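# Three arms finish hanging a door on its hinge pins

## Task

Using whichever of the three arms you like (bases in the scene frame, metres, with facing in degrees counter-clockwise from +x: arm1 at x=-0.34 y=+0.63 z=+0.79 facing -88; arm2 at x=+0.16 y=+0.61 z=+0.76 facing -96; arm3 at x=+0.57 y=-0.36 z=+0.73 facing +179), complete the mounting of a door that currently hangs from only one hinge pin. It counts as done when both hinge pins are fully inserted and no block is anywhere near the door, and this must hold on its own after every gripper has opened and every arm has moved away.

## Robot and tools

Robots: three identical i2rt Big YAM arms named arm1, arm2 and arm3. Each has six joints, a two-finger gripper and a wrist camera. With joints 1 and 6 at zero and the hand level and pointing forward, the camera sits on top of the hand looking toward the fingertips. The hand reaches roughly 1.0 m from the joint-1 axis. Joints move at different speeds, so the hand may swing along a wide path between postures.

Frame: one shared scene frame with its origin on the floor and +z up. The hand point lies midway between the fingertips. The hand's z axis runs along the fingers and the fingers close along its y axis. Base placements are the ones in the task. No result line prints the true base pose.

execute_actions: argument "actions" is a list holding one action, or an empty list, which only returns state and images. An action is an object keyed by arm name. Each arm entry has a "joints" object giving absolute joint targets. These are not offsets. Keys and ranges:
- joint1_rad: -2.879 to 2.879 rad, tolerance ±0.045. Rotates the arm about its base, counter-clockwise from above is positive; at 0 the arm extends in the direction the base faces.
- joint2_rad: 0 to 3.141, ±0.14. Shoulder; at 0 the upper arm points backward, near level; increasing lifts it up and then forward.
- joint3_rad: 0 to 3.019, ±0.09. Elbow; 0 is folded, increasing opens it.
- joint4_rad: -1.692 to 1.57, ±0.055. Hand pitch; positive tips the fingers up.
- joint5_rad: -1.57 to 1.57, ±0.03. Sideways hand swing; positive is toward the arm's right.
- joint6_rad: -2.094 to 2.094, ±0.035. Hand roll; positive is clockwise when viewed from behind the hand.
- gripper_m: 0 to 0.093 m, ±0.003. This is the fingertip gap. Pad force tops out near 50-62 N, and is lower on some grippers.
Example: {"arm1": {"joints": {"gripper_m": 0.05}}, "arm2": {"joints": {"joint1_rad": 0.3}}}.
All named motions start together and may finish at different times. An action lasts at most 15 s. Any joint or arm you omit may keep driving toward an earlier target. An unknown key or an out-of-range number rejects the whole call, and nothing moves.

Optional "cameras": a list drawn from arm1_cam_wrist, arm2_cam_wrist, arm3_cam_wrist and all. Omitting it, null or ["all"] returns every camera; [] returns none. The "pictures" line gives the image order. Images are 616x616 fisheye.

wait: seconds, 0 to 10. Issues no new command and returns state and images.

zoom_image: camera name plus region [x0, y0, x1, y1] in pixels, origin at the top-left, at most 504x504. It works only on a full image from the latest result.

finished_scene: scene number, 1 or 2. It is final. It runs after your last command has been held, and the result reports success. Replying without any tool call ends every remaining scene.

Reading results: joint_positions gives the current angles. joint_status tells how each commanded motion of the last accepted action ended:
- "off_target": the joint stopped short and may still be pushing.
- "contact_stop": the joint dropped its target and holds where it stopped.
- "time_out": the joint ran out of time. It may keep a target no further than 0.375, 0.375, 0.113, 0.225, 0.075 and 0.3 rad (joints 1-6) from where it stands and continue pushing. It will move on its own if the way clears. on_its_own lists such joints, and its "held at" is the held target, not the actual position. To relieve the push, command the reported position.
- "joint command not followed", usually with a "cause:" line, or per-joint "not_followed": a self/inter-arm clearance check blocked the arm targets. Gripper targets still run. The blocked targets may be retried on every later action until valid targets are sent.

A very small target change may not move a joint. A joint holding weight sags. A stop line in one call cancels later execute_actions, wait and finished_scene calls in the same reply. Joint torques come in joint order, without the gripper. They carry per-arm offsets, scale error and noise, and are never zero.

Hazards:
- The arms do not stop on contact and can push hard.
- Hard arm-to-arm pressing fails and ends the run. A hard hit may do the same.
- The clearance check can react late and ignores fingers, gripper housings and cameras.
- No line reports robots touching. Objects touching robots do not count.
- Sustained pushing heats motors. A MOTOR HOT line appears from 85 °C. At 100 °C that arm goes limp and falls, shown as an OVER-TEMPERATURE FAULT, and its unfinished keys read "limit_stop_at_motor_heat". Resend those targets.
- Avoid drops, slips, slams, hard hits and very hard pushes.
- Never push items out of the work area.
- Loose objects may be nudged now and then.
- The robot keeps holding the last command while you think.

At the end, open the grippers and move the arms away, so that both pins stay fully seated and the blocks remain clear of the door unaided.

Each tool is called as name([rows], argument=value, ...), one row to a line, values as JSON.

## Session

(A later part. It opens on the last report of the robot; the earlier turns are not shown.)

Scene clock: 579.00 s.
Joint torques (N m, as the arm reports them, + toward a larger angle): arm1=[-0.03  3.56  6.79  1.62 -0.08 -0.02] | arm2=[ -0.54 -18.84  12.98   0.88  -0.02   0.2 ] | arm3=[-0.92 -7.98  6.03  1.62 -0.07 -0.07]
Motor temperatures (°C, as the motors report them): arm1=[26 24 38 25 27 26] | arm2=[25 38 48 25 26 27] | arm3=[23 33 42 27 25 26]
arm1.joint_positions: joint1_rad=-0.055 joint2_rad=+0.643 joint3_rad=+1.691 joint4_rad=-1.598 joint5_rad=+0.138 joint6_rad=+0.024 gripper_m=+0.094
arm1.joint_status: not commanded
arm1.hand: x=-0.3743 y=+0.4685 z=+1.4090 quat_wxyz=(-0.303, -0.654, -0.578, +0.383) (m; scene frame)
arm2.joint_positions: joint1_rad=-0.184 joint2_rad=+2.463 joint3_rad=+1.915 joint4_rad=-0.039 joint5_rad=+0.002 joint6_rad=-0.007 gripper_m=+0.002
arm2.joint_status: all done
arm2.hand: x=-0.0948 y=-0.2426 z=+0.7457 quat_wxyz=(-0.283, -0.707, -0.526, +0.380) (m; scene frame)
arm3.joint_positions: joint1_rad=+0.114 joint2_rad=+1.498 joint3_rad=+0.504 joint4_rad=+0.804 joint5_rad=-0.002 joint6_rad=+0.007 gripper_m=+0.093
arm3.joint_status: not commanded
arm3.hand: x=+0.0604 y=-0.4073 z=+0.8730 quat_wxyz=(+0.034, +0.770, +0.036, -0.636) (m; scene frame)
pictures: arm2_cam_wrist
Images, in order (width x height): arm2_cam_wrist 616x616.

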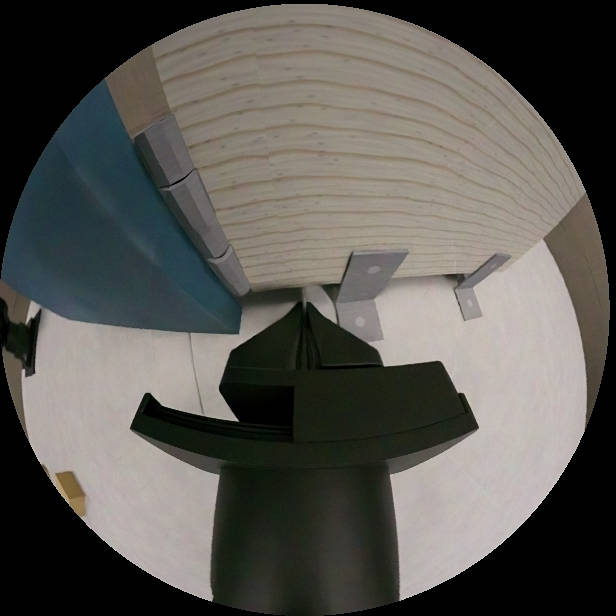

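execute_actions([
  {"arm2":{"joints":{"joint2_rad":2.345,"joint3_rad":1.70,"joint4_rad":0.06}}},
], cameras=["arm2_cam_wrist"])

execute_actions([
  {"arm2":{"joints":{"joint2_rad":2.255,"joint3_rad":1.525,"joint4_rad":0.15}}},
], cameras=["arm2_cam_wrist"])

Scene clock: 587.17 s.
Joint torques (N m, as the arm reports them, + toward a larger angle): arm1=[-0.23  3.55  6.78  1.64 -0.08 -0.03] | arm2=[ -0.79 -22.19   9.05   2.67  -0.03   0.2 ] | arm3=[-1.05 -7.78  6.02  1.69 -0.08 -0.02]
Motor temperatures (°C, as the motors report them): arm1=[26 24 38 25 27 26] | arm2=[25 38 48 25 26 27] | arm3=[23 33 42 27 25 26]
arm1.joint_positions: joint1_rad=-0.055 joint2_rad=+0.643 joint3_rad=+1.691 joint4_rad=-1.598 joint5_rad=+0.138 joint6_rad=+0.024 gripper_m=+0.094
arm1.joint_status: not commanded
arm1.hand: x=-0.3743 y=+0.4685 z=+1.4090 quat_wxyz=(-0.303, -0.654, -0.578, +0.383) (m; scene frame)
arm2.joint_positions: joint1_rad=-0.184 joint2_rad=+2.353 joint3_rad=+1.706 joint4_rad=+0.034 joint5_rad=+0.002 joint6_rad=-0.007 gripper_m=+0.002
arm2.joint_status: all done
arm2.hand: x=-0.0812 y=-0.1977 z=+0.7458 quat_wxyz=(-0.277, -0.711, -0.529, +0.371) (m; scene frame)
arm3.joint_positions: joint1_rad=+0.114 joint2_rad=+1.498 joint3_rad=+0.504 joint4_rad=+0.804 joint5_rad=-0.002 joint6_rad=+0.007 gripper_m=+0.093
arm3.joint_status: not commanded
arm3.hand: x=+0.0604 y=-0.4073 z=+0.8730 quat_wxyz=(+0.034, +0.770, +0.036, -0.636) (m; scene frame)
pictures: arm2_cam_wrist
Images, in order (width x height): arm2_cam_wrist 616x616.

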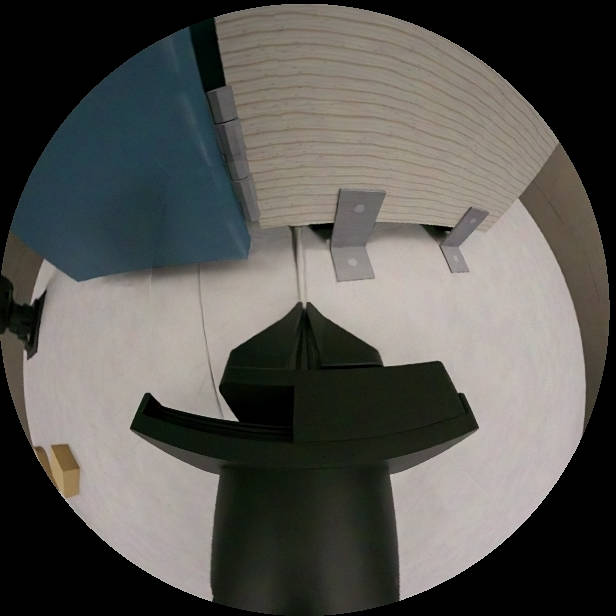

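Scene clock: 588.10 s.
Joint torques (N m, as the arm reports them, + toward a larger angle): arm1=[-0.08  3.6   6.79  1.64 -0.09 -0.02] | arm2=[ -0.79 -20.62   8.87   2.68  -0.03   0.19] | arm3=[-0.97 -8.24  5.93  1.75 -0.09 -0.06]
Motor temperatures (°C, as the motors report them): arm1=[26 24 38 25 27 26] | arm2=[25 38 47 25 26 27] | arm3=[23 33 42 27 25 26]
arm1.joint_positions: joint1_rad=-0.055 joint2_rad=+0.643 joint3_rad=+1.691 joint4_rad=-1.598 joint5_rad=+0.138 joint6_rad=+0.024 gripper_m=+0.094
arm1.joint_status: not commanded
arm1.hand: x=-0.3743 y=+0.4685 z=+1.4090 quat_wxyz=(-0.303, -0.654, -0.578, +0.383) (m; scene frame)
arm2.joint_positions: joint1_rad=-0.184 joint2_rad=+2.258 joint3_rad=+1.527 joint4_rad=+0.122 joint5_rad=+0.002 joint6_rad=-0.007 gripper_m=+0.002
arm2.joint_status: all done
arm2.hand: x=-0.0690 y=-0.1572 z=+0.7501 quat_wxyz=(-0.278, -0.711, -0.529, +0.372) (m; scene frame)
arm3.joint_positions: joint1_rad=+0.114 joint2_rad=+1.498 joint3_rad=+0.504 joint4_rad=+0.804 joint5_rad=-0.002 joint6_rad=+0.007 gripper_m=+0.093
arm3.joint_status: not commanded
arm3.hand: x=+0.0604 y=-0.4073 z=+0.8730 quat_wxyz=(+0.034, +0.770, +0.036, -0.636) (m; scene frame)
pictures: arm2_cam_wrist
Images, in order (width x height): arm2_cam_wrist 616x616.

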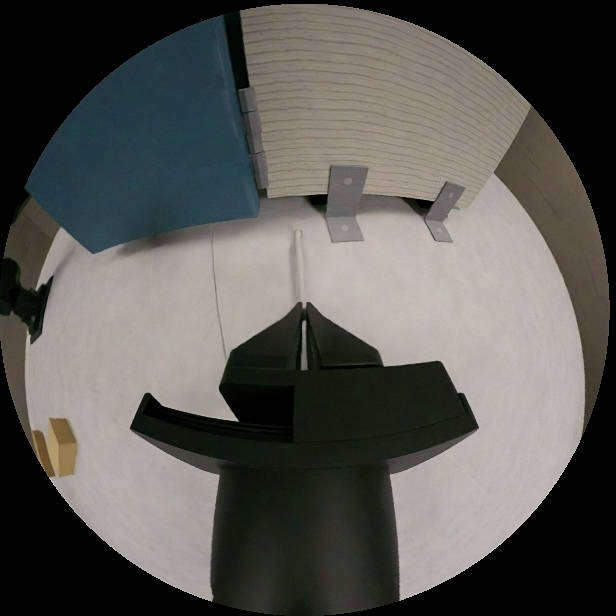

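execute_actions([
  {"arm2":{"joints":{"joint2_rad":2.18}}},
], cameras=[])

execute_actions([
  {"arm2":{"joints":{"joint1_rad":-0.1,"joint2_rad":1.86,"joint3_rad":0.84,"joint4_rad":0.52}}},
], cameras=[])

execute_actions([
  {"arm2":{"joints":{"joint2_rad":1.945}}},
], cameras=["arm2_cam_wrist"])

Scene clock: 613.20 s.
Joint torques (N m, as the arm reports them, + toward a larger angle): arm1=[-0.2   3.61  6.77  1.67 -0.09 -0.02] | arm2=[ -0.88 -19.27   9.99   2.66  -0.05   0.19] | arm3=[-0.82 -7.83  6.12  1.7  -0.04 -0.03]
Motor temperatures (°C, as the motors report them): arm1=[26 24 38 25 27 26] | arm2=[25 38 45 26 26 27] | arm3=[23 33 42 27 25 26]
arm1.joint_positions: joint1_rad=-0.055 joint2_rad=+0.643 joint3_rad=+1.691 joint4_rad=-1.598 joint5_rad=+0.138 joint6_rad=+0.024 gripper_m=+0.094
arm1.joint_status: not commanded
arm1.hand: x=-0.3743 y=+0.4685 z=+1.4090 quat_wxyz=(-0.303, -0.654, -0.578, +0.383) (m; scene frame)
arm2.joint_positions: joint1_rad=-0.184 joint2_rad=+2.177 joint3_rad=+1.520 joint4_rad=+0.127 joint5_rad=+0.002 joint6_rad=-0.007 gripper_m=+0.002
arm2.joint_status: all done
arm2.hand: x=-0.0716 y=-0.1640 z=+0.8117 quat_wxyz=(-0.298, -0.695, -0.517, +0.400) (m; scene frame)
arm3.joint_positions: joint1_rad=+0.114 joint2_rad=+1.498 joint3_rad=+0.504 joint4_rad=+0.804 joint5_rad=-0.002 joint6_rad=+0.007 gripper_m=+0.093
arm3.joint_status: not commanded
arm3.hand: x=+0.0604 y=-0.4073 z=+0.8730 quat_wxyz=(+0.034, +0.770, +0.036, -0.636) (m; scene frame)
pictures: none
No camera images: the call's "cameras" was empty. Leave "cameras" out to get every camera's image.

Scene clock: 614.77 s.
Joint torques (N m, as the arm reports them, + toward a larger angle): arm1=[-0.23  3.53  6.75  1.66 -0.1  -0.02] | arm2=[ -1.43 -13.53   8.11   2.31  -0.07   0.22] | arm3=[-0.7  -8.14  5.96  1.66 -0.08 -0.05]
Motor temperatures (°C, as the motors report them): arm1=[26 24 38 25 27 26] | arm2=[25 38 45 26 26 27] | arm3=[23 33 42 27 25 26]
arm1.joint_positions: joint1_rad=-0.055 joint2_rad=+0.643 joint3_rad=+1.691 joint4_rad=-1.598 joint5_rad=+0.138 joint6_rad=+0.024 gripper_m=+0.094
arm1.joint_status: not commanded
arm1.hand: x=-0.3743 y=+0.4685 z=+1.4090 quat_wxyz=(-0.303, -0.654, -0.578, +0.383) (m; scene frame)
arm2.joint_positions: joint1_rad=-0.090 joint2_rad=+1.862 joint3_rad=+0.825 joint4_rad=+0.501 joint5_rad=+0.002 joint6_rad=-0.007 gripper_m=+0.002
arm2.joint_status: all done
arm2.hand: x=+0.0431 y=+0.0200 z=+0.7846 quat_wxyz=(-0.315, -0.671, -0.550, +0.384) (m; scene frame)
arm3.joint_positions: joint1_rad=+0.114 joint2_rad=+1.498 joint3_rad=+0.504 joint4_rad=+0.804 joint5_rad=-0.002 joint6_rad=+0.007 gripper_m=+0.093
arm3.joint_status: not commanded
arm3.hand: x=+0.0604 y=-0.4073 z=+0.8730 quat_wxyz=(+0.034, +0.770, +0.036, -0.636) (m; scene frame)
pictures: none
No camera images: the call's "cameras" was empty. Leave "cameras" out to get every camera's image.

Scene clock: 615.67 s.
Joint torques (N m, as the arm reports them, + toward a larger angle): arm1=[-0.29  3.57  6.78  1.61 -0.1  -0.02] | arm2=[ -1.42 -13.32   7.31   2.44  -0.04   0.18] | arm3=[-1.04 -8.12  6.02  1.65 -0.06 -0.04]
Motor temperatures (°C, as the motors report them): arm1=[26 24 38 25 27 26] | arm2=[25 38 44 26 26 27] | arm3=[23 33 42 27 25 26]
arm1.joint_positions: joint1_rad=-0.055 joint2_rad=+0.643 joint3_rad=+1.691 joint4_rad=-1.598 joint5_rad=+0.138 joint6_rad=+0.024 gripper_m=+0.094
arm1.joint_status: not commanded
arm1.hand: x=-0.3743 y=+0.4685 z=+1.4090 quat_wxyz=(-0.303, -0.654, -0.578, +0.383) (m; scene frame)
arm2.joint_positions: joint1_rad=-0.090 joint2_rad=+1.939 joint3_rad=+0.825 joint4_rad=+0.501 joint5_rad=+0.002 joint6_rad=-0.007 gripper_m=+0.002
arm2.joint_status: all done
arm2.hand: x=+0.0455 y=+0.0298 z=+0.7403 quat_wxyz=(-0.294, -0.686, -0.562, +0.357) (m; scene frame)
arm3.joint_positions: joint1_rad=+0.114 joint2_rad=+1.498 joint3_rad=+0.504 joint4_rad=+0.804 joint5_rad=-0.002 joint6_rad=+0.007 gripper_m=+0.093
arm3.joint_status: not commanded
arm3.hand: x=+0.0604 y=-0.4073 z=+0.8730 quat_wxyz=(+0.034, +0.770, +0.036, -0.636) (m; scene frame)
pictures: arm2_cam_wrist
Images, in order (width x height): arm2_cam_wrist 616x616.

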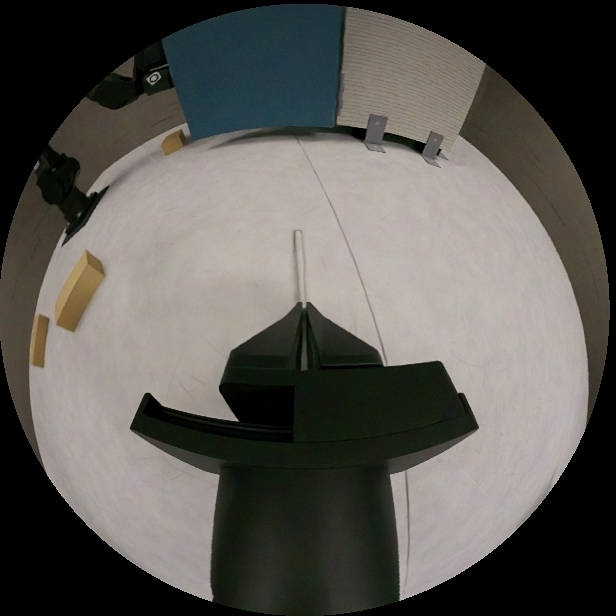

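execute_actions([
  {"arm2":{"joints":{"gripper_m":0.04}}},
], cameras=[])

execute_actions([
  {"arm2":{"joints":{"joint2_rad":1.75}}},
], cameras=[])

execute_actions([
  {"arm2":{"joints":{"joint2_rad":1.98,"joint3_rad":1.60,"joint4_rad":-0.87}}},
], cameras=["arm2_cam_wrist"])

Scene clock: 625.93 s.
Joint torques (N m, as the arm reports them, + toward a larger angle): arm1=[-0.23  3.58  6.79  1.62 -0.09 -0.01] | arm2=[ -1.44 -13.05   7.25   2.52  -0.03   0.18] | arm3=[-1.21 -7.98  6.11  1.63 -0.07 -0.04]
Motor temperatures (°C, as the motors report them): arm1=[26 24 38 25 27 26] | arm2=[25 37 44 26 26 27] | arm3=[23 33 42 27 25 26]
arm1.joint_positions: joint1_rad=-0.055 joint2_rad=+0.643 joint3_rad=+1.691 joint4_rad=-1.598 joint5_rad=+0.138 joint6_rad=+0.024 gripper_m=+0.094
arm1.joint_status: not commanded
arm1.hand: x=-0.3743 y=+0.4685 z=+1.4090 quat_wxyz=(-0.303, -0.654, -0.578, +0.383) (m; scene frame)
arm2.joint_positions: joint1_rad=-0.090 joint2_rad=+1.939 joint3_rad=+0.825 joint4_rad=+0.501 joint5_rad=+0.002 joint6_rad=-0.007 gripper_m=+0.040
arm2.joint_status: all done
arm2.hand: x=+0.0455 y=+0.0298 z=+0.7403 quat_wxyz=(-0.294, -0.686, -0.562, +0.357) (m; scene frame)
arm3.joint_positions: joint1_rad=+0.114 joint2_rad=+1.498 joint3_rad=+0.504 joint4_rad=+0.804 joint5_rad=-0.002 joint6_rad=+0.007 gripper_m=+0.093
arm3.joint_status: not commanded
arm3.hand: x=+0.0604 y=-0.4073 z=+0.8730 quat_wxyz=(+0.034, +0.770, +0.036, -0.636) (m; scene frame)
pictures: none
No camera images: the call's "cameras" was empty. Leave "cameras" out to get every camera's image.

Scene clock: 626.97 s.
Joint torques (N m, as the arm reports them, + toward a larger angle): arm1=[-0.16  3.65  6.79  1.61 -0.08 -0.02] | arm2=[ -1.14 -11.27   9.05   2.45  -0.02   0.17] | arm3=[-0.57 -7.61  6.04  1.69 -0.06 -0.03]
Motor temperatures (°C, as the motors report them): arm1=[26 24 38 25 27 26] | arm2=[25 37 44 26 26 27] | arm3=[23 33 42 27 25 26]
arm1.joint_positions: joint1_rad=-0.055 joint2_rad=+0.643 joint3_rad=+1.691 joint4_rad=-1.598 joint5_rad=+0.138 joint6_rad=+0.024 gripper_m=+0.094
arm1.joint_status: not commanded
arm1.hand: x=-0.3743 y=+0.4685 z=+1.4090 quat_wxyz=(-0.303, -0.654, -0.578, +0.383) (m; scene frame)
arm2.joint_positions: joint1_rad=-0.090 joint2_rad=+1.731 joint3_rad=+0.825 joint4_rad=+0.504 joint5_rad=+0.002 joint6_rad=-0.007 gripper_m=+0.040
arm2.joint_status: all done
arm2.hand: x=+0.0406 y=+0.0108 z=+0.8620 quat_wxyz=(-0.351, -0.644, -0.528, +0.428) (m; scene frame)
arm3.joint_positions: joint1_rad=+0.114 joint2_rad=+1.498 joint3_rad=+0.504 joint4_rad=+0.804 joint5_rad=-0.002 joint6_rad=+0.007 gripper_m=+0.093
arm3.joint_status: not commanded
arm3.hand: x=+0.0604 y=-0.4073 z=+0.8730 quat_wxyz=(+0.034, +0.770, +0.036, -0.636) (m; scene frame)
pictures: none
No camera images: the call's "cameras" was empty. Leave "cameras" out to get every camera's image.

Scene clock: 628.73 s.
Joint torques (N m, as the arm reports them, + toward a larger angle): arm1=[-0.17  3.5   6.79  1.62 -0.08 -0.03] | arm2=[ -1.57 -17.04  12.71   0.31  -0.03   0.2 ] | arm3=[-0.7  -7.96  6.03  1.74 -0.07 -0.05]
Motor temperatures (°C, as the motors report them): arm1=[26 24 38 25 27 26] | arm2=[25 37 44 26 26 27] | arm3=[23 33 42 27 25 26]
arm1.joint_positions: joint1_rad=-0.055 joint2_rad=+0.643 joint3_rad=+1.691 joint4_rad=-1.598 joint5_rad=+0.138 joint6_rad=+0.024 gripper_m=+0.094
arm1.joint_status: not commanded
arm1.hand: x=-0.3743 y=+0.4685 z=+1.4090 quat_wxyz=(-0.303, -0.654, -0.578, +0.383) (m; scene frame)
arm2.joint_positions: joint1_rad=-0.090 joint2_rad=+1.969 joint3_rad=+1.566 joint4_rad=-0.851 joint5_rad=+0.002 joint6_rad=-0.007 gripper_m=+0.040
arm2.joint_status: all done
arm2.hand: x=+0.0313 y=-0.0365 z=+0.8357 quat_wxyz=(-0.103, -0.762, -0.627, +0.122) (m; scene frame)
arm3.joint_positions: joint1_rad=+0.114 joint2_rad=+1.498 joint3_rad=+0.504 joint4_rad=+0.804 joint5_rad=-0.002 joint6_rad=+0.007 gripper_m=+0.093
arm3.joint_status: not commanded
arm3.hand: x=+0.0604 y=-0.4073 z=+0.8730 quat_wxyz=(+0.034, +0.770, +0.036, -0.636) (m; scene frame)
pictures: arm2_cam_wrist
Images, in order (width x height): arm2_cam_wrist 616x616.

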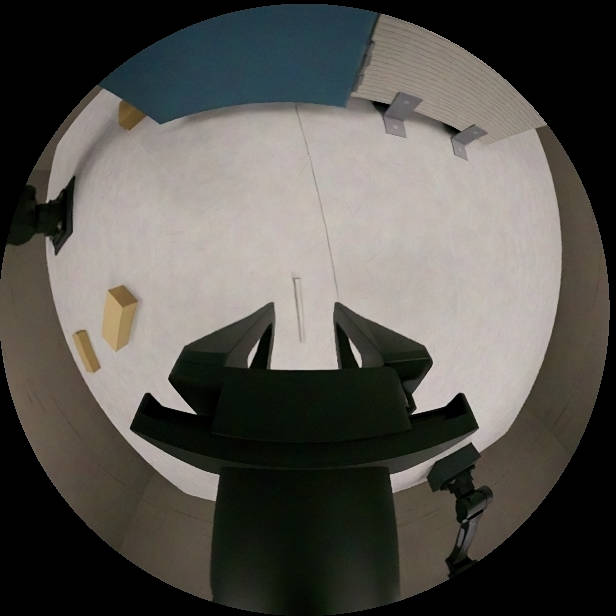

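execute_actions([
  {"arm2":{"joints":{"joint2_rad":2.09,"joint3_rad":1.55}}},
], cameras=["arm2_cam_wrist"])

Scene clock: 632.63 s.
Joint torques (N m, as the arm reports them, + toward a larger angle): arm1=[-0.25  3.61  6.77  1.69 -0.1  -0.03] | arm2=[ -1.13 -18.56   9.73   0.12  -0.01   0.18] | arm3=[-0.96 -7.77  6.04  1.65 -0.07 -0.02]
Motor temperatures (°C, as the motors report them): arm1=[26 24 38 25 27 26] | arm2=[25 37 45 26 26 27] | arm3=[23 33 41 27 25 26]
arm1.joint_positions: joint1_rad=-0.055 joint2_rad=+0.643 joint3_rad=+1.691 joint4_rad=-1.598 joint5_rad=+0.138 joint6_rad=+0.024 gripper_m=+0.094
arm1.joint_status: not commanded
arm1.hand: x=-0.3743 y=+0.4685 z=+1.4090 quat_wxyz=(-0.303, -0.654, -0.578, +0.383) (m; scene frame)
arm2.joint_positions: joint1_rad=-0.090 joint2_rad=+2.091 joint3_rad=+1.541 joint4_rad=-0.856 joint5_rad=+0.002 joint6_rad=-0.007 gripper_m=+0.040
arm2.joint_status: all done
arm2.hand: x=+0.0368 y=-0.0130 z=+0.7484 quat_wxyz=(-0.056, -0.769, -0.633, +0.063) (m; scene frame)
arm3.joint_positions: joint1_rad=+0.114 joint2_rad=+1.498 joint3_rad=+0.504 joint4_rad=+0.804 joint5_rad=-0.002 joint6_rad=+0.007 gripper_m=+0.093
arm3.joint_status: not commanded
arm3.hand: x=+0.0604 y=-0.4073 z=+0.8730 quat_wxyz=(+0.034, +0.770, +0.036, -0.636) (m; scene frame)
pictures: arm2_cam_wrist
Images, in order (width x height): arm2_cam_wrist 616x616.

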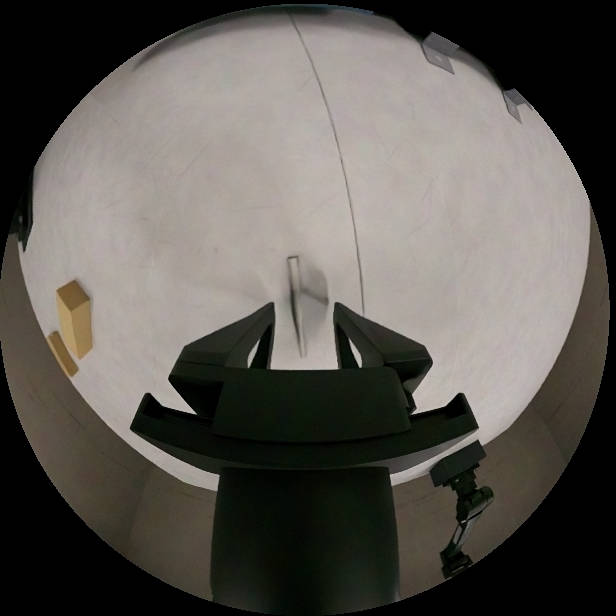

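execute_actions([
  {"arm2":{"joints":{"joint2_rad":2.12}}},
], cameras=[])

execute_actions([
  {"arm2":{"joints":{"gripper_m":0.0}}},
], cameras=[])

execute_actions([
  {"arm2":{"joints":{"joint2_rad":1.8}}},
], cameras=["arm2_cam_wrist"])

Scene clock: 636.87 s.
Joint torques (N m, as the arm reports them, + toward a larger angle): arm1=[-0.22  3.48  6.77  1.66 -0.09 -0.02] | arm2=[ -1.37 -16.38   9.86  -0.06  -0.03   0.19] | arm3=[-0.93 -7.75  6.02  1.67 -0.07 -0.05]
Motor temperatures (°C, as the motors report them): arm1=[26 24 38 25 27 26] | arm2=[25 37 45 26 26 27] | arm3=[23 33 41 27 25 26]
arm1.joint_positions: joint1_rad=-0.055 joint2_rad=+0.643 joint3_rad=+1.691 joint4_rad=-1.598 joint5_rad=+0.138 joint6_rad=+0.024 gripper_m=+0.094
arm1.joint_status: not commanded
arm1.hand: x=-0.3743 y=+0.4685 z=+1.4090 quat_wxyz=(-0.303, -0.654, -0.578, +0.383) (m; scene frame)
arm2.joint_positions: joint1_rad=-0.090 joint2_rad=+2.092 joint3_rad=+1.541 joint4_rad=-0.856 joint5_rad=+0.002 joint6_rad=-0.007 gripper_m=+0.040
arm2.joint_status: all done
arm2.hand: x=+0.0368 y=-0.0129 z=+0.7482 quat_wxyz=(-0.056, -0.769, -0.633, +0.063) (m; scene frame)
arm3.joint_positions: joint1_rad=+0.114 joint2_rad=+1.498 joint3_rad=+0.504 joint4_rad=+0.804 joint5_rad=-0.002 joint6_rad=+0.007 gripper_m=+0.093
arm3.joint_status: not commanded
arm3.hand: x=+0.0604 y=-0.4073 z=+0.8730 quat_wxyz=(+0.034, +0.770, +0.036, -0.636) (m; scene frame)
pictures: none
No camera images: the call's "cameras" was empty. Leave "cameras" out to get every camera's image.

Scene clock: 637.43 s.
Joint torques (N m, as the arm reports them, + toward a larger angle): arm1=[-0.24  3.53  6.8   1.64 -0.08 -0.02] | arm2=[ -1.36 -16.25   9.96   0.02  -0.01   0.16] | arm3=[-0.97 -8.03  6.05  1.63 -0.1  -0.03]
Motor temperatures (°C, as the motors report them): arm1=[26 24 38 25 27 26] | arm2=[25 37 45 26 26 27] | arm3=[23 33 41 27 25 26]
arm1.joint_positions: joint1_rad=-0.055 joint2_rad=+0.643 joint3_rad=+1.691 joint4_rad=-1.598 joint5_rad=+0.138 joint6_rad=+0.024 gripper_m=+0.094
arm1.joint_status: not commanded
arm1.hand: x=-0.3743 y=+0.4685 z=+1.4090 quat_wxyz=(-0.303, -0.654, -0.578, +0.383) (m; scene frame)
arm2.joint_positions: joint1_rad=-0.090 joint2_rad=+2.092 joint3_rad=+1.541 joint4_rad=-0.856 joint5_rad=+0.002 joint6_rad=-0.007 gripper_m=+0.001
arm2.joint_status: all done
arm2.hand: x=+0.0368 y=-0.0129 z=+0.7482 quat_wxyz=(-0.056, -0.769, -0.633, +0.063) (m; scene frame)
arm3.joint_positions: joint1_rad=+0.114 joint2_rad=+1.498 joint3_rad=+0.504 joint4_rad=+0.804 joint5_rad=-0.002 joint6_rad=+0.007 gripper_m=+0.093
arm3.joint_status: not commanded
arm3.hand: x=+0.0604 y=-0.4073 z=+0.8730 quat_wxyz=(+0.034, +0.770, +0.036, -0.636) (m; scene frame)
pictures: none
No camera images: the call's "cameras" was empty. Leave "cameras" out to get every camera's image.

Scene clock: 638.80 s.
Joint torques (N m, as the arm reports them, + toward a larger angle): arm1=[-0.07  3.59  6.76  1.65 -0.09 -0.01] | arm2=[ -1.34 -15.3   11.87   0.62  -0.02   0.21] | arm3=[-0.72 -7.89  5.98  1.51 -0.07 -0.02]
Motor temperatures (°C, as the motors report them): arm1=[26 24 38 25 27 26] | arm2=[25 37 45 25 26 27] | arm3=[23 33 41 27 25 26]
arm1.joint_positions: joint1_rad=-0.055 joint2_rad=+0.643 joint3_rad=+1.691 joint4_rad=-1.598 joint5_rad=+0.138 joint6_rad=+0.024 gripper_m=+0.094
arm1.joint_status: not commanded
arm1.hand: x=-0.3743 y=+0.4685 z=+1.4090 quat_wxyz=(-0.303, -0.654, -0.578, +0.383) (m; scene frame)
arm2.joint_positions: joint1_rad=-0.090 joint2_rad=+1.789 joint3_rad=+1.534 joint4_rad=-0.856 joint5_rad=+0.002 joint6_rad=-0.007 gripper_m=+0.001
arm2.joint_status: all done
arm2.hand: x=+0.0326 y=-0.0258 z=+0.9351 quat_wxyz=(-0.148, -0.752, -0.618, +0.177) (m; scene frame)
arm3.joint_positions: joint1_rad=+0.114 joint2_rad=+1.498 joint3_rad=+0.504 joint4_rad=+0.804 joint5_rad=-0.002 joint6_rad=+0.007 gripper_m=+0.093
arm3.joint_status: not commanded
arm3.hand: x=+0.0604 y=-0.4073 z=+0.8730 quat_wxyz=(+0.034, +0.770, +0.036, -0.636) (m; scene frame)
pictures: arm2_cam_wrist
Images, in order (width x height): arm2_cam_wrist 616x616.

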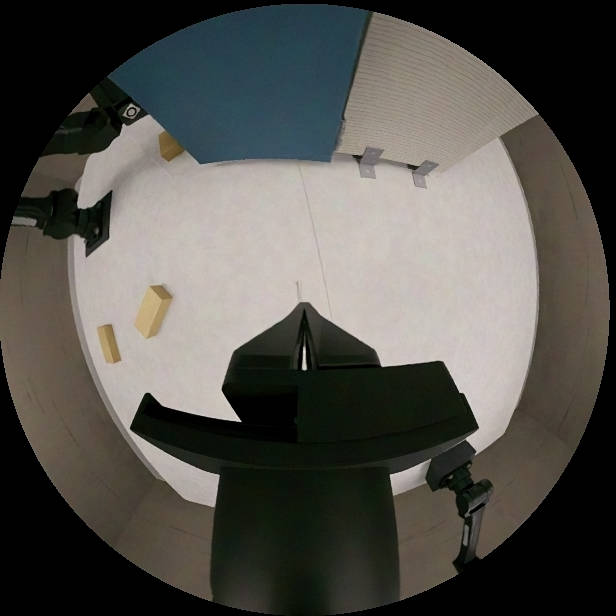

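execute_actions([
  {"arm2":{"joints":{"gripper_m":0.04,"joint2_rad":2.0}}},
], cameras=[])

execute_actions([
  {"arm2":{"joints":{"joint2_rad":2.135}}},
], cameras=["arm2_cam_wrist"])

execute_actions([
  {"arm2":{"joints":{"gripper_m":0.0}}},
], cameras=[])

execute_actions([
  {"arm2":{"joints":{"joint2_rad":1.9}}},
], cameras=["arm2_cam_wrist"])

Scene clock: 646.57 s.
Joint torques (N m, as the arm reports them, + toward a larger angle): arm1=[-0.27  3.63  6.78  1.61 -0.08 -0.02] | arm2=[ -1.11 -19.09  10.76   0.31   0.     0.21] | arm3=[-0.68 -8.12  6.01  1.58 -0.08 -0.02]
Motor temperatures (°C, as the motors report them): arm1=[26 24 38 25 27 26] | arm2=[25 37 45 25 26 27] | arm3=[23 32 41 27 25 26]
arm1.joint_positions: joint1_rad=-0.055 joint2_rad=+0.643 joint3_rad=+1.691 joint4_rad=-1.598 joint5_rad=+0.138 joint6_rad=+0.024 gripper_m=+0.094
arm1.joint_status: not commanded
arm1.hand: x=-0.3743 y=+0.4685 z=+1.4090 quat_wxyz=(-0.303, -0.654, -0.578, +0.383) (m; scene frame)
arm2.joint_positions: joint1_rad=-0.090 joint2_rad=+2.011 joint3_rad=+1.534 joint4_rad=-0.856 joint5_rad=+0.002 joint6_rad=-0.007 gripper_m=+0.040
arm2.joint_status: all done
arm2.hand: x=+0.0350 y=-0.0199 z=+0.7958 quat_wxyz=(-0.079, -0.766, -0.631, +0.092) (m; scene frame)
arm3.joint_positions: joint1_rad=+0.114 joint2_rad=+1.498 joint3_rad=+0.504 joint4_rad=+0.804 joint5_rad=-0.002 joint6_rad=+0.007 gripper_m=+0.093
arm3.joint_status: not commanded
arm3.hand: x=+0.0604 y=-0.4073 z=+0.8730 quat_wxyz=(+0.034, +0.770, +0.036, -0.636) (m; scene frame)
pictures: none
No camera images: the call's "cameras" was empty. Leave "cameras" out to get every camera's image.

Scene clock: 647.70 s.
Joint torques (N m, as the arm reports them, + toward a larger angle): arm1=[-0.29  3.61  6.77  1.61 -0.07 -0.03] | arm2=[ -1.36 -16.39   9.42   0.09  -0.02   0.15] | arm3=[-0.33 -7.93  6.02  1.74 -0.05 -0.04]
Motor temperatures (°C, as the motors report them): arm1=[26 24 38 25 27 26] | arm2=[25 37 45 25 26 27] | arm3=[23 32 41 27 25 26]
arm1.joint_positions: joint1_rad=-0.055 joint2_rad=+0.643 joint3_rad=+1.691 joint4_rad=-1.598 joint5_rad=+0.138 joint6_rad=+0.024 gripper_m=+0.094
arm1.joint_status: not commanded
arm1.hand: x=-0.3743 y=+0.4685 z=+1.4090 quat_wxyz=(-0.303, -0.654, -0.578, +0.383) (m; scene frame)
arm2.joint_positions: joint1_rad=-0.091 joint2_rad=+2.107 joint3_rad=+1.546 joint4_rad=-0.858 joint5_rad=+0.001 joint6_rad=-0.005 gripper_m=+0.040
arm2.joint_status: all done
arm2.hand: x=+0.0365 y=-0.0125 z=+0.7407 quat_wxyz=(-0.052, -0.770, -0.633, +0.059) (m; scene frame)
arm3.joint_positions: joint1_rad=+0.114 joint2_rad=+1.498 joint3_rad=+0.504 joint4_rad=+0.804 joint5_rad=-0.002 joint6_rad=+0.007 gripper_m=+0.093
arm3.joint_status: not commanded
arm3.hand: x=+0.0604 y=-0.4073 z=+0.8730 quat_wxyz=(+0.034, +0.770, +0.036, -0.636) (m; scene frame)
pictures: arm2_cam_wrist
Images, in order (width x height): arm2_cam_wrist 616x616.

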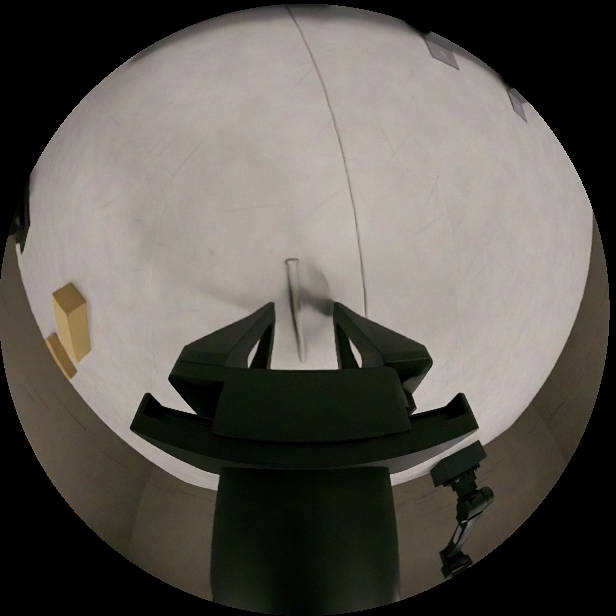

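Scene clock: 648.27 s.
Joint torques (N m, as the arm reports them, + toward a larger angle): arm1=[-0.09  3.8   6.77  1.62 -0.09 -0.01] | arm2=[ -1.3  -16.37   9.31   0.08   0.03   0.19] | arm3=[-0.91 -7.74  5.98  1.72 -0.11 -0.04]
Motor temperatures (°C, as the motors report them): arm1=[26 24 38 25 27 26] | arm2=[25 37 45 25 26 27] | arm3=[23 32 41 27 25 26]
arm1.joint_positions: joint1_rad=-0.055 joint2_rad=+0.643 joint3_rad=+1.691 joint4_rad=-1.598 joint5_rad=+0.138 joint6_rad=+0.024 gripper_m=+0.094
arm1.joint_status: not commanded
arm1.hand: x=-0.3743 y=+0.4685 z=+1.4090 quat_wxyz=(-0.303, -0.654, -0.578, +0.383) (m; scene frame)
arm2.joint_positions: joint1_rad=-0.091 joint2_rad=+2.107 joint3_rad=+1.546 joint4_rad=-0.858 joint5_rad=+0.000 joint6_rad=-0.005 gripper_m=+0.003
arm2.joint_status: gripper_m off_target (ended at +0.003, target +0.000)
arm2.hand: x=+0.0366 y=-0.0125 z=+0.7407 quat_wxyz=(-0.052, -0.770, -0.633, +0.058) (m; scene frame)
arm3.joint_positions: joint1_rad=+0.114 joint2_rad=+1.498 joint3_rad=+0.504 joint4_rad=+0.804 joint5_rad=-0.002 joint6_rad=+0.007 gripper_m=+0.093
arm3.joint_status: not commanded
arm3.hand: x=+0.0604 y=-0.4073 z=+0.8730 quat_wxyz=(+0.034, +0.770, +0.036, -0.636) (m; scene frame)
pictures: none
No camera images: the call's "cameras" was empty. Leave "cameras" out to get every camera's image.

Scene clock: 649.57 s.
Joint torques (N m, as the arm reports them, + toward a larger angle): arm1=[-0.3   3.54  6.75  1.61 -0.09 -0.02] | arm2=[ -1.34 -15.89  11.37   0.51   0.05   0.16] | arm3=[-0.76 -7.91  6.01  1.71 -0.08 -0.02]
Motor temperatures (°C, as the motors report them): arm1=[26 24 38 25 27 26] | arm2=[25 37 45 25 26 27] | arm3=[23 32 41 27 25 26]
arm1.joint_positions: joint1_rad=-0.055 joint2_rad=+0.643 joint3_rad=+1.691 joint4_rad=-1.598 joint5_rad=+0.138 joint6_rad=+0.024 gripper_m=+0.094
arm1.joint_status: not commanded
arm1.hand: x=-0.3743 y=+0.4685 z=+1.4090 quat_wxyz=(-0.303, -0.654, -0.578, +0.383) (m; scene frame)
arm2.joint_positions: joint1_rad=-0.091 joint2_rad=+1.882 joint3_rad=+1.537 joint4_rad=-0.858 joint5_rad=+0.000 joint6_rad=-0.005 gripper_m=+0.003
arm2.joint_status: all done
arm2.hand: x=+0.0325 y=-0.0274 z=+0.8775 quat_wxyz=(-0.120, -0.760, -0.623, +0.142) (m; scene frame)
arm3.joint_positions: joint1_rad=+0.114 joint2_rad=+1.498 joint3_rad=+0.504 joint4_rad=+0.804 joint5_rad=-0.002 joint6_rad=+0.007 gripper_m=+0.093
arm3.joint_status: not commanded
arm3.hand: x=+0.0604 y=-0.4073 z=+0.8730 quat_wxyz=(+0.034, +0.770, +0.036, -0.636) (m; scene frame)
pictures: arm2_cam_wrist
Images, in order (width x height): arm2_cam_wrist 616x616.

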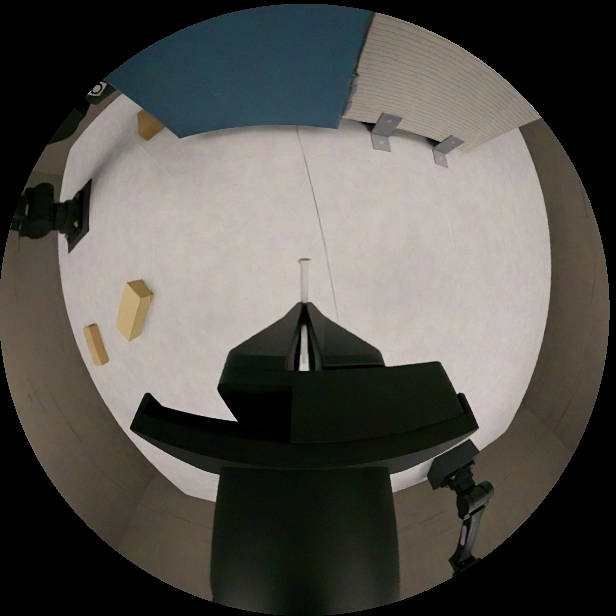

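execute_actions([
  {"arm3":{"joints":{"joint2_rad":0.8,"joint3_rad":0.2,"joint4_rad":-0.6,"gripper_m":0.0}},"arm2":{"joints":{"joint1_rad":-0.143,"joint2_rad":2.0,"joint4_rad":0.85}}},
], cameras=[])

execute_actions([
  {"arm3":{"joints":{"joint1_rad":-0.55}},"arm2":{"joints":{"joint2_rad":2.25,"joint3_rad":1.60}}},
], cameras=[])

execute_actions([
  {"arm3":{"joints":{"joint4_rad":0.3,"joint5_rad":-0.4}}},
], cameras=["arm3_cam_wrist","arm2_cam_wrist"])

Scene clock: 666.67 s.
Joint torques (N m, as the arm reports them, + toward a larger angle): arm1=[-0.29  3.63  6.79  1.65 -0.1  -0.02] | arm2=[ -0.01 -19.86  11.65   2.62  -0.01   0.17] | arm3=[-0.94 -1.03  7.81  0.58 -0.07 -0.04]
Motor temperatures (°C, as the motors report them): arm1=[26 24 38 25 27 26] | arm2=[25 37 46 25 26 27] | arm3=[23 32 41 27 25 26]
arm1.joint_positions: joint1_rad=-0.055 joint2_rad=+0.643 joint3_rad=+1.691 joint4_rad=-1.598 joint5_rad=+0.138 joint6_rad=+0.024 gripper_m=+0.094
arm1.joint_status: not commanded
arm1.hand: x=-0.3743 y=+0.4685 z=+1.4090 quat_wxyz=(-0.303, -0.654, -0.578, +0.383) (m; scene frame)
arm2.joint_positions: joint1_rad=-0.145 joint2_rad=+2.008 joint3_rad=+1.537 joint4_rad=+0.822 joint5_rad=+0.000 joint6_rad=-0.005 gripper_m=+0.003
arm2.joint_status: all done
arm2.hand: x=-0.0450 y=-0.1775 z=+1.1218 quat_wxyz=(-0.502, -0.453, -0.348, +0.649) (m; scene frame)
arm3.joint_positions: joint1_rad=+0.114 joint2_rad=+0.806 joint3_rad=+0.201 joint4_rad=-0.590 joint5_rad=-0.002 joint6_rad=+0.007 gripper_m=+0.000
arm3.joint_status: all done
arm3.hand: x=+0.3579 y=-0.3780 z=+0.7316 quat_wxyz=(+0.010, +0.981, +0.045, -0.186) (m; scene frame)
pictures: none
No camera images: the call's "cameras" was empty. Leave "cameras" out to get every camera's image.

Scene clock: 667.97 s.
Joint torques (N m, as the arm reports them, + toward a larger angle): arm1=[-0.12  3.52  6.79  1.63 -0.1  -0.02] | arm2=[ -0.11 -21.58  11.21   2.36   0.03   0.14] | arm3=[-0.78 -1.1   7.78  0.67 -0.1  -0.02]
Motor temperatures (°C, as the motors report them): arm1=[26 24 38 25 27 26] | arm2=[25 37 46 25 26 27] | arm3=[23 32 42 27 25 26]
arm1.joint_positions: joint1_rad=-0.055 joint2_rad=+0.643 joint3_rad=+1.691 joint4_rad=-1.598 joint5_rad=+0.138 joint6_rad=+0.024 gripper_m=+0.094
arm1.joint_status: not commanded
arm1.hand: x=-0.3743 y=+0.4685 z=+1.4090 quat_wxyz=(-0.303, -0.654, -0.578, +0.383) (m; scene frame)
arm2.joint_positions: joint1_rad=-0.145 joint2_rad=+2.262 joint3_rad=+1.579 joint4_rad=+0.835 joint5_rad=+0.000 joint6_rad=-0.005 gripper_m=+0.003
arm2.joint_status: all done
arm2.hand: x=-0.0538 y=-0.2172 z=+0.9416 quat_wxyz=(-0.466, -0.515, -0.396, +0.601) (m; scene frame)
arm3.joint_positions: joint1_rad=-0.539 joint2_rad=+0.806 joint3_rad=+0.201 joint4_rad=-0.590 joint5_rad=-0.001 joint6_rad=+0.007 gripper_m=+0.000
arm3.joint_status: all done
arm3.hand: x=+0.3891 y=-0.2448 z=+0.7318 quat_wxyz=(-0.051, +0.944, -0.272, -0.180) (m; scene frame)
pictures: none
No camera images: the call's "cameras" was empty. Leave "cameras" out to get every camera's image.

Scene clock: 669.43 s.
Joint torques (N m, as the arm reports them, + toward a larger angle): arm1=[-0.26  3.57  6.81  1.67 -0.1  -0.02] | arm2=[ -0.16 -21.44  11.27   2.18   0.     0.18] | arm3=[-0.77 -2.19  8.51  2.53 -0.36 -0.02]
Motor temperatures (°C, as the motors report them): arm1=[26 24 38 25 27 26] | arm2=[25 37 46 25 26 27] | arm3=[23 32 42 27 25 26]
arm1.joint_positions: joint1_rad=-0.055 joint2_rad=+0.643 joint3_rad=+1.691 joint4_rad=-1.598 joint5_rad=+0.138 joint6_rad=+0.024 gripper_m=+0.094
arm1.joint_status: not commanded
arm1.hand: x=-0.3743 y=+0.4685 z=+1.4090 quat_wxyz=(-0.303, -0.654, -0.578, +0.383) (m; scene frame)
arm2.joint_positions: joint1_rad=-0.145 joint2_rad=+2.262 joint3_rad=+1.579 joint4_rad=+0.835 joint5_rad=+0.000 joint6_rad=-0.005 gripper_m=+0.003
arm2.joint_status: not commanded
arm2.hand: x=-0.0538 y=-0.2172 z=+0.9416 quat_wxyz=(-0.466, -0.515, -0.396, +0.601) (m; scene frame)
arm3.joint_positions: joint1_rad=-0.539 joint2_rad=+0.806 joint3_rad=+0.201 joint4_rad=+0.279 joint5_rad=-0.396 joint6_rad=+0.007 gripper_m=+0.000
arm3.joint_status: all done
arm3.hand: x=+0.2436 y=-0.2325 z=+0.8858 quat_wxyz=(-0.001, +0.797, -0.110, -0.593) (m; scene frame)
pictures: arm2_cam_wrist, arm3_cam_wrist
Images, in order (width x height): arm2_cam_wrist 616x616, arm3_cam_wrist 616x616.

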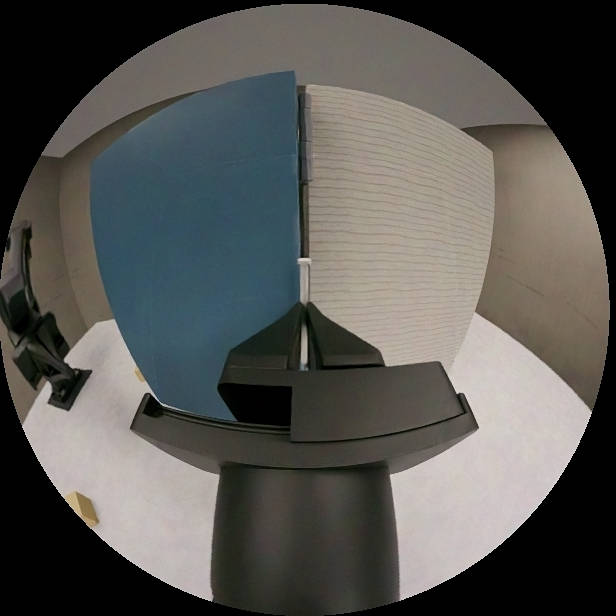

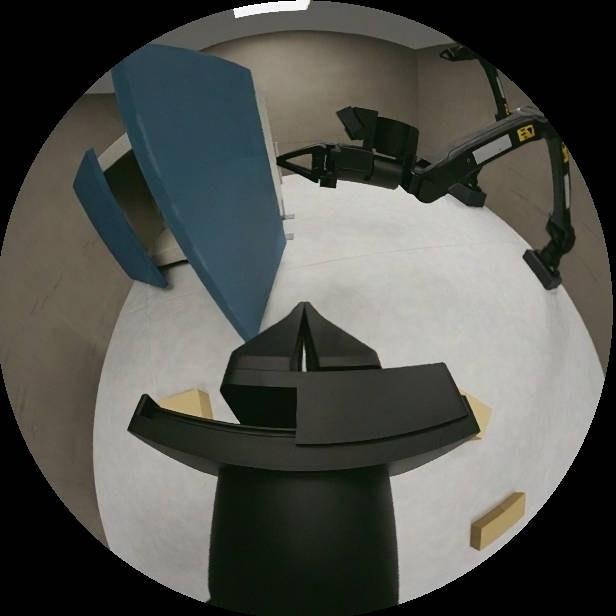

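zoom_image(camera="arm3_cam_wrist", region=[240,110,350,250])

Region (240, 110, 350, 250) of arm3_cam_wrist's 616x616 image, scaled by 3.600, with more detail than that image has; it fills the left 396 columns of this view, and the rest is white.

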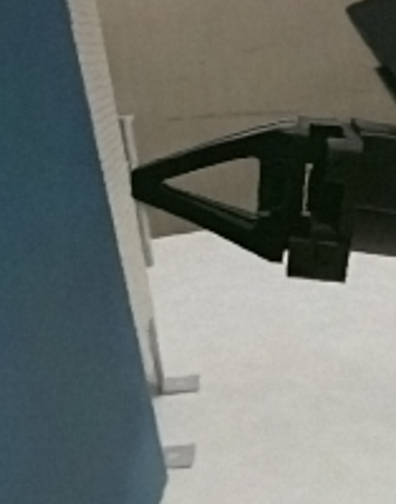

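execute_actions([
  {"arm3":{"joints":{"joint1_rad":-0.8,"joint5_rad":-0.7}}},
], cameras=["arm3_cam_wrist"])

zoom_image(camera="arm3_cam_wrist", region=[200,120,340,280])

Scene clock: 676.87 s.
Joint torques (N m, as the arm reports them, + toward a larger angle): arm1=[-0.09  3.61  6.76  1.6  -0.1  -0.02] | arm2=[ -0.31 -21.49  11.06   2.25   0.01   0.17] | arm3=[-0.9  -1.62  8.51  2.53 -0.42 -0.07]
Motor temperatures (°C, as the motors report them): arm1=[26 24 38 25 27 26] | arm2=[25 38 46 25 26 27] | arm3=[23 32 43 27 25 26]
arm1.joint_positions: joint1_rad=-0.055 joint2_rad=+0.643 joint3_rad=+1.691 joint4_rad=-1.598 joint5_rad=+0.138 joint6_rad=+0.024 gripper_m=+0.094
arm1.joint_status: not commanded
arm1.hand: x=-0.3743 y=+0.4685 z=+1.4090 quat_wxyz=(-0.303, -0.654, -0.578, +0.383) (m; scene frame)
arm2.joint_positions: joint1_rad=-0.145 joint2_rad=+2.262 joint3_rad=+1.579 joint4_rad=+0.835 joint5_rad=+0.000 joint6_rad=-0.005 gripper_m=+0.003
arm2.joint_status: not commanded
arm2.hand: x=-0.0538 y=-0.2172 z=+0.9416 quat_wxyz=(-0.466, -0.515, -0.396, +0.601) (m; scene frame)
arm3.joint_positions: joint1_rad=-0.791 joint2_rad=+0.806 joint3_rad=+0.201 joint4_rad=+0.279 joint5_rad=-0.696 joint6_rad=+0.007 gripper_m=+0.000
arm3.joint_status: all done
arm3.hand: x=+0.2707 y=-0.2039 z=+0.8944 quat_wxyz=(+0.042, +0.780, -0.119, -0.613) (m; scene frame)
pictures: arm3_cam_wrist
Images, in order (width x height): arm3_cam_wrist 616x616.

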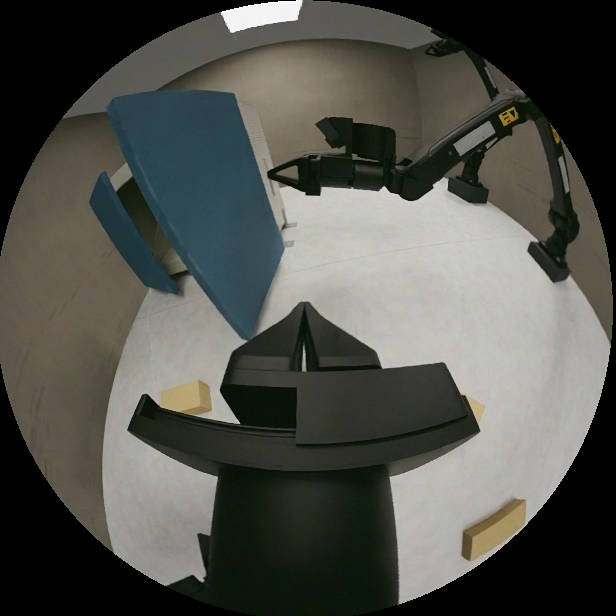

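Region (200, 120, 340, 280) of arm3_cam_wrist's 616x616 image, scaled by 3.150, with more detail than that image has; it fills the left 441 columns of this view, and the rest is white.

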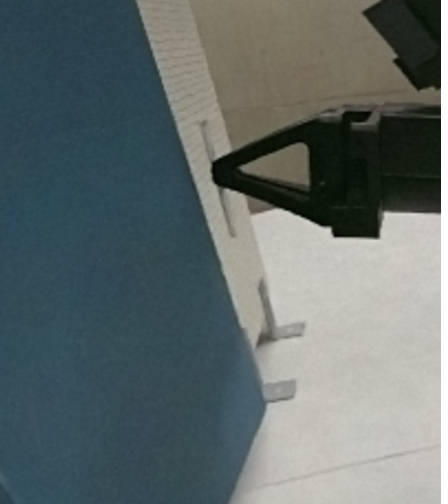

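execute_actions(actions=[])

Scene clock: 699.23 s.
Joint torques (N m, as the arm reports them, + toward a larger angle): arm1=[-0.24  3.54  6.8   1.62 -0.09 -0.02] | arm2=[ -0.14 -21.33  11.24   2.36   0.03   0.17] | arm3=[-0.58 -1.34  8.54  2.45 -0.43 -0.02]
Motor temperatures (°C, as the motors report them): arm1=[26 24 38 25 27 26] | arm2=[25 39 46 26 26 27] | arm3=[23 31 44 27 25 26]
arm1.joint_positions: joint1_rad=-0.055 joint2_rad=+0.643 joint3_rad=+1.691 joint4_rad=-1.598 joint5_rad=+0.138 joint6_rad=+0.024 gripper_m=+0.094
arm1.joint_status: not commanded
arm1.hand: x=-0.3743 y=+0.4685 z=+1.4090 quat_wxyz=(-0.303, -0.654, -0.578, +0.383) (m; scene frame)
arm2.joint_positions: joint1_rad=-0.145 joint2_rad=+2.262 joint3_rad=+1.579 joint4_rad=+0.835 joint5_rad=+0.000 joint6_rad=-0.005 gripper_m=+0.003
arm2.joint_status: not commanded
arm2.hand: x=-0.0538 y=-0.2172 z=+0.9416 quat_wxyz=(-0.466, -0.515, -0.396, +0.601) (m; scene frame)
arm3.joint_positions: joint1_rad=-0.791 joint2_rad=+0.806 joint3_rad=+0.201 joint4_rad=+0.279 joint5_rad=-0.696 joint6_rad=+0.007 gripper_m=+0.000
arm3.joint_status: all done
arm3.hand: x=+0.2707 y=-0.2039 z=+0.8944 quat_wxyz=(+0.042, +0.780, -0.119, -0.613) (m; scene frame)
pictures: arm1_cam_wrist, arm2_cam_wrist, arm3_cam_wrist
Images, in order (width x height): arm1_cam_wrist 616x616, arm2_cam_wrist 616x616, arm3_cam_wrist 616x616.

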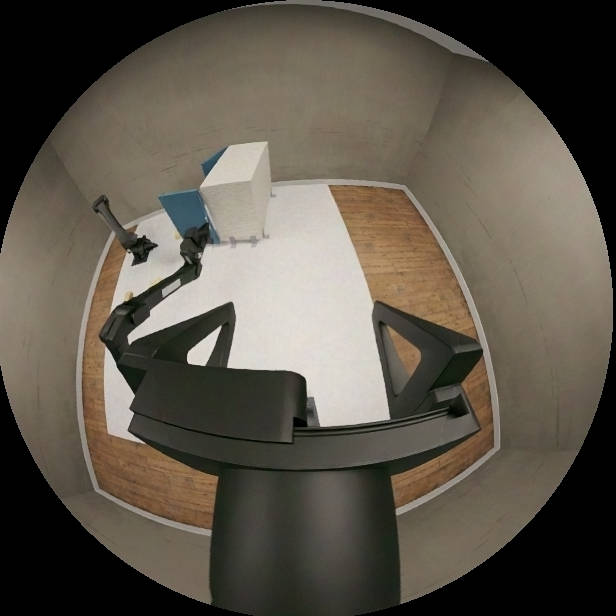

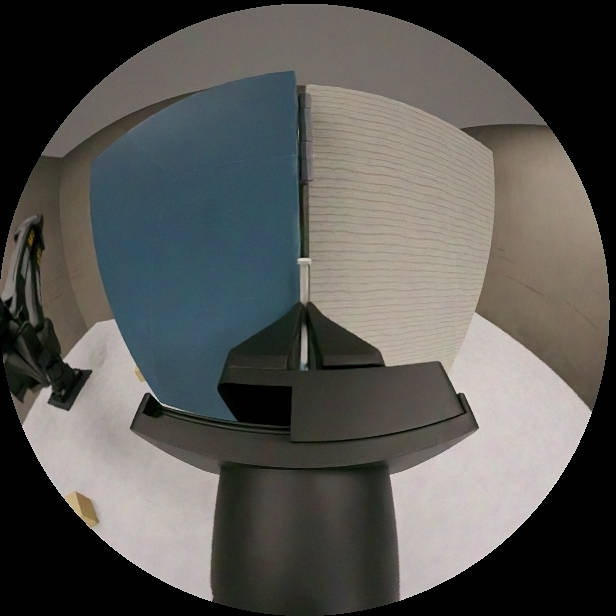

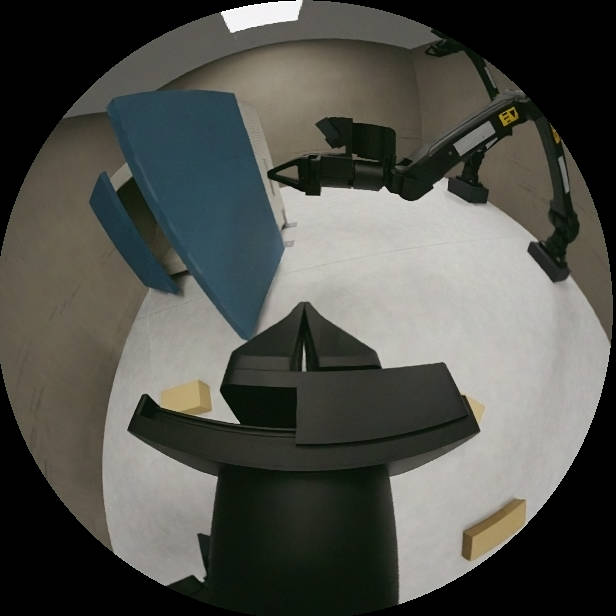

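zoom_image(camera="arm2_cam_wrist", region=[240,230,370,390])

zoom_image(camera="arm3_cam_wrist", region=[230,120,340,260])

Region (240, 230, 370, 390) of arm2_cam_wrist's 616x616 image, scaled by 3.150, with more detail than that image has; it fills the left 410 columns of this view, and the rest is white.

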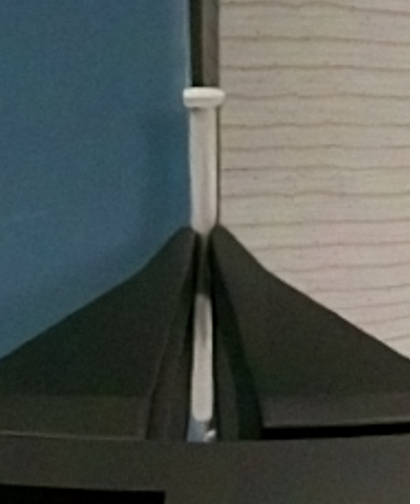

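Region (230, 120, 340, 260) of arm3_cam_wrist's 616x616 image, scaled by 3.600, with more detail than that image has; it fills the left 396 columns of this view, and the rest is white.

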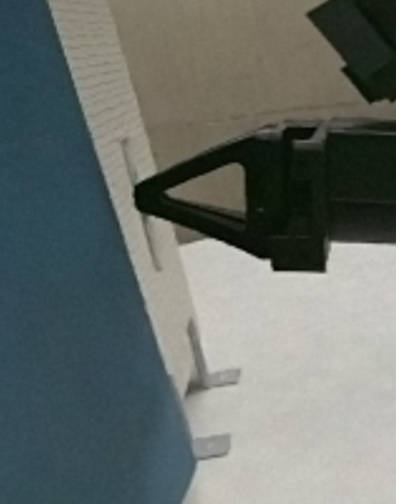

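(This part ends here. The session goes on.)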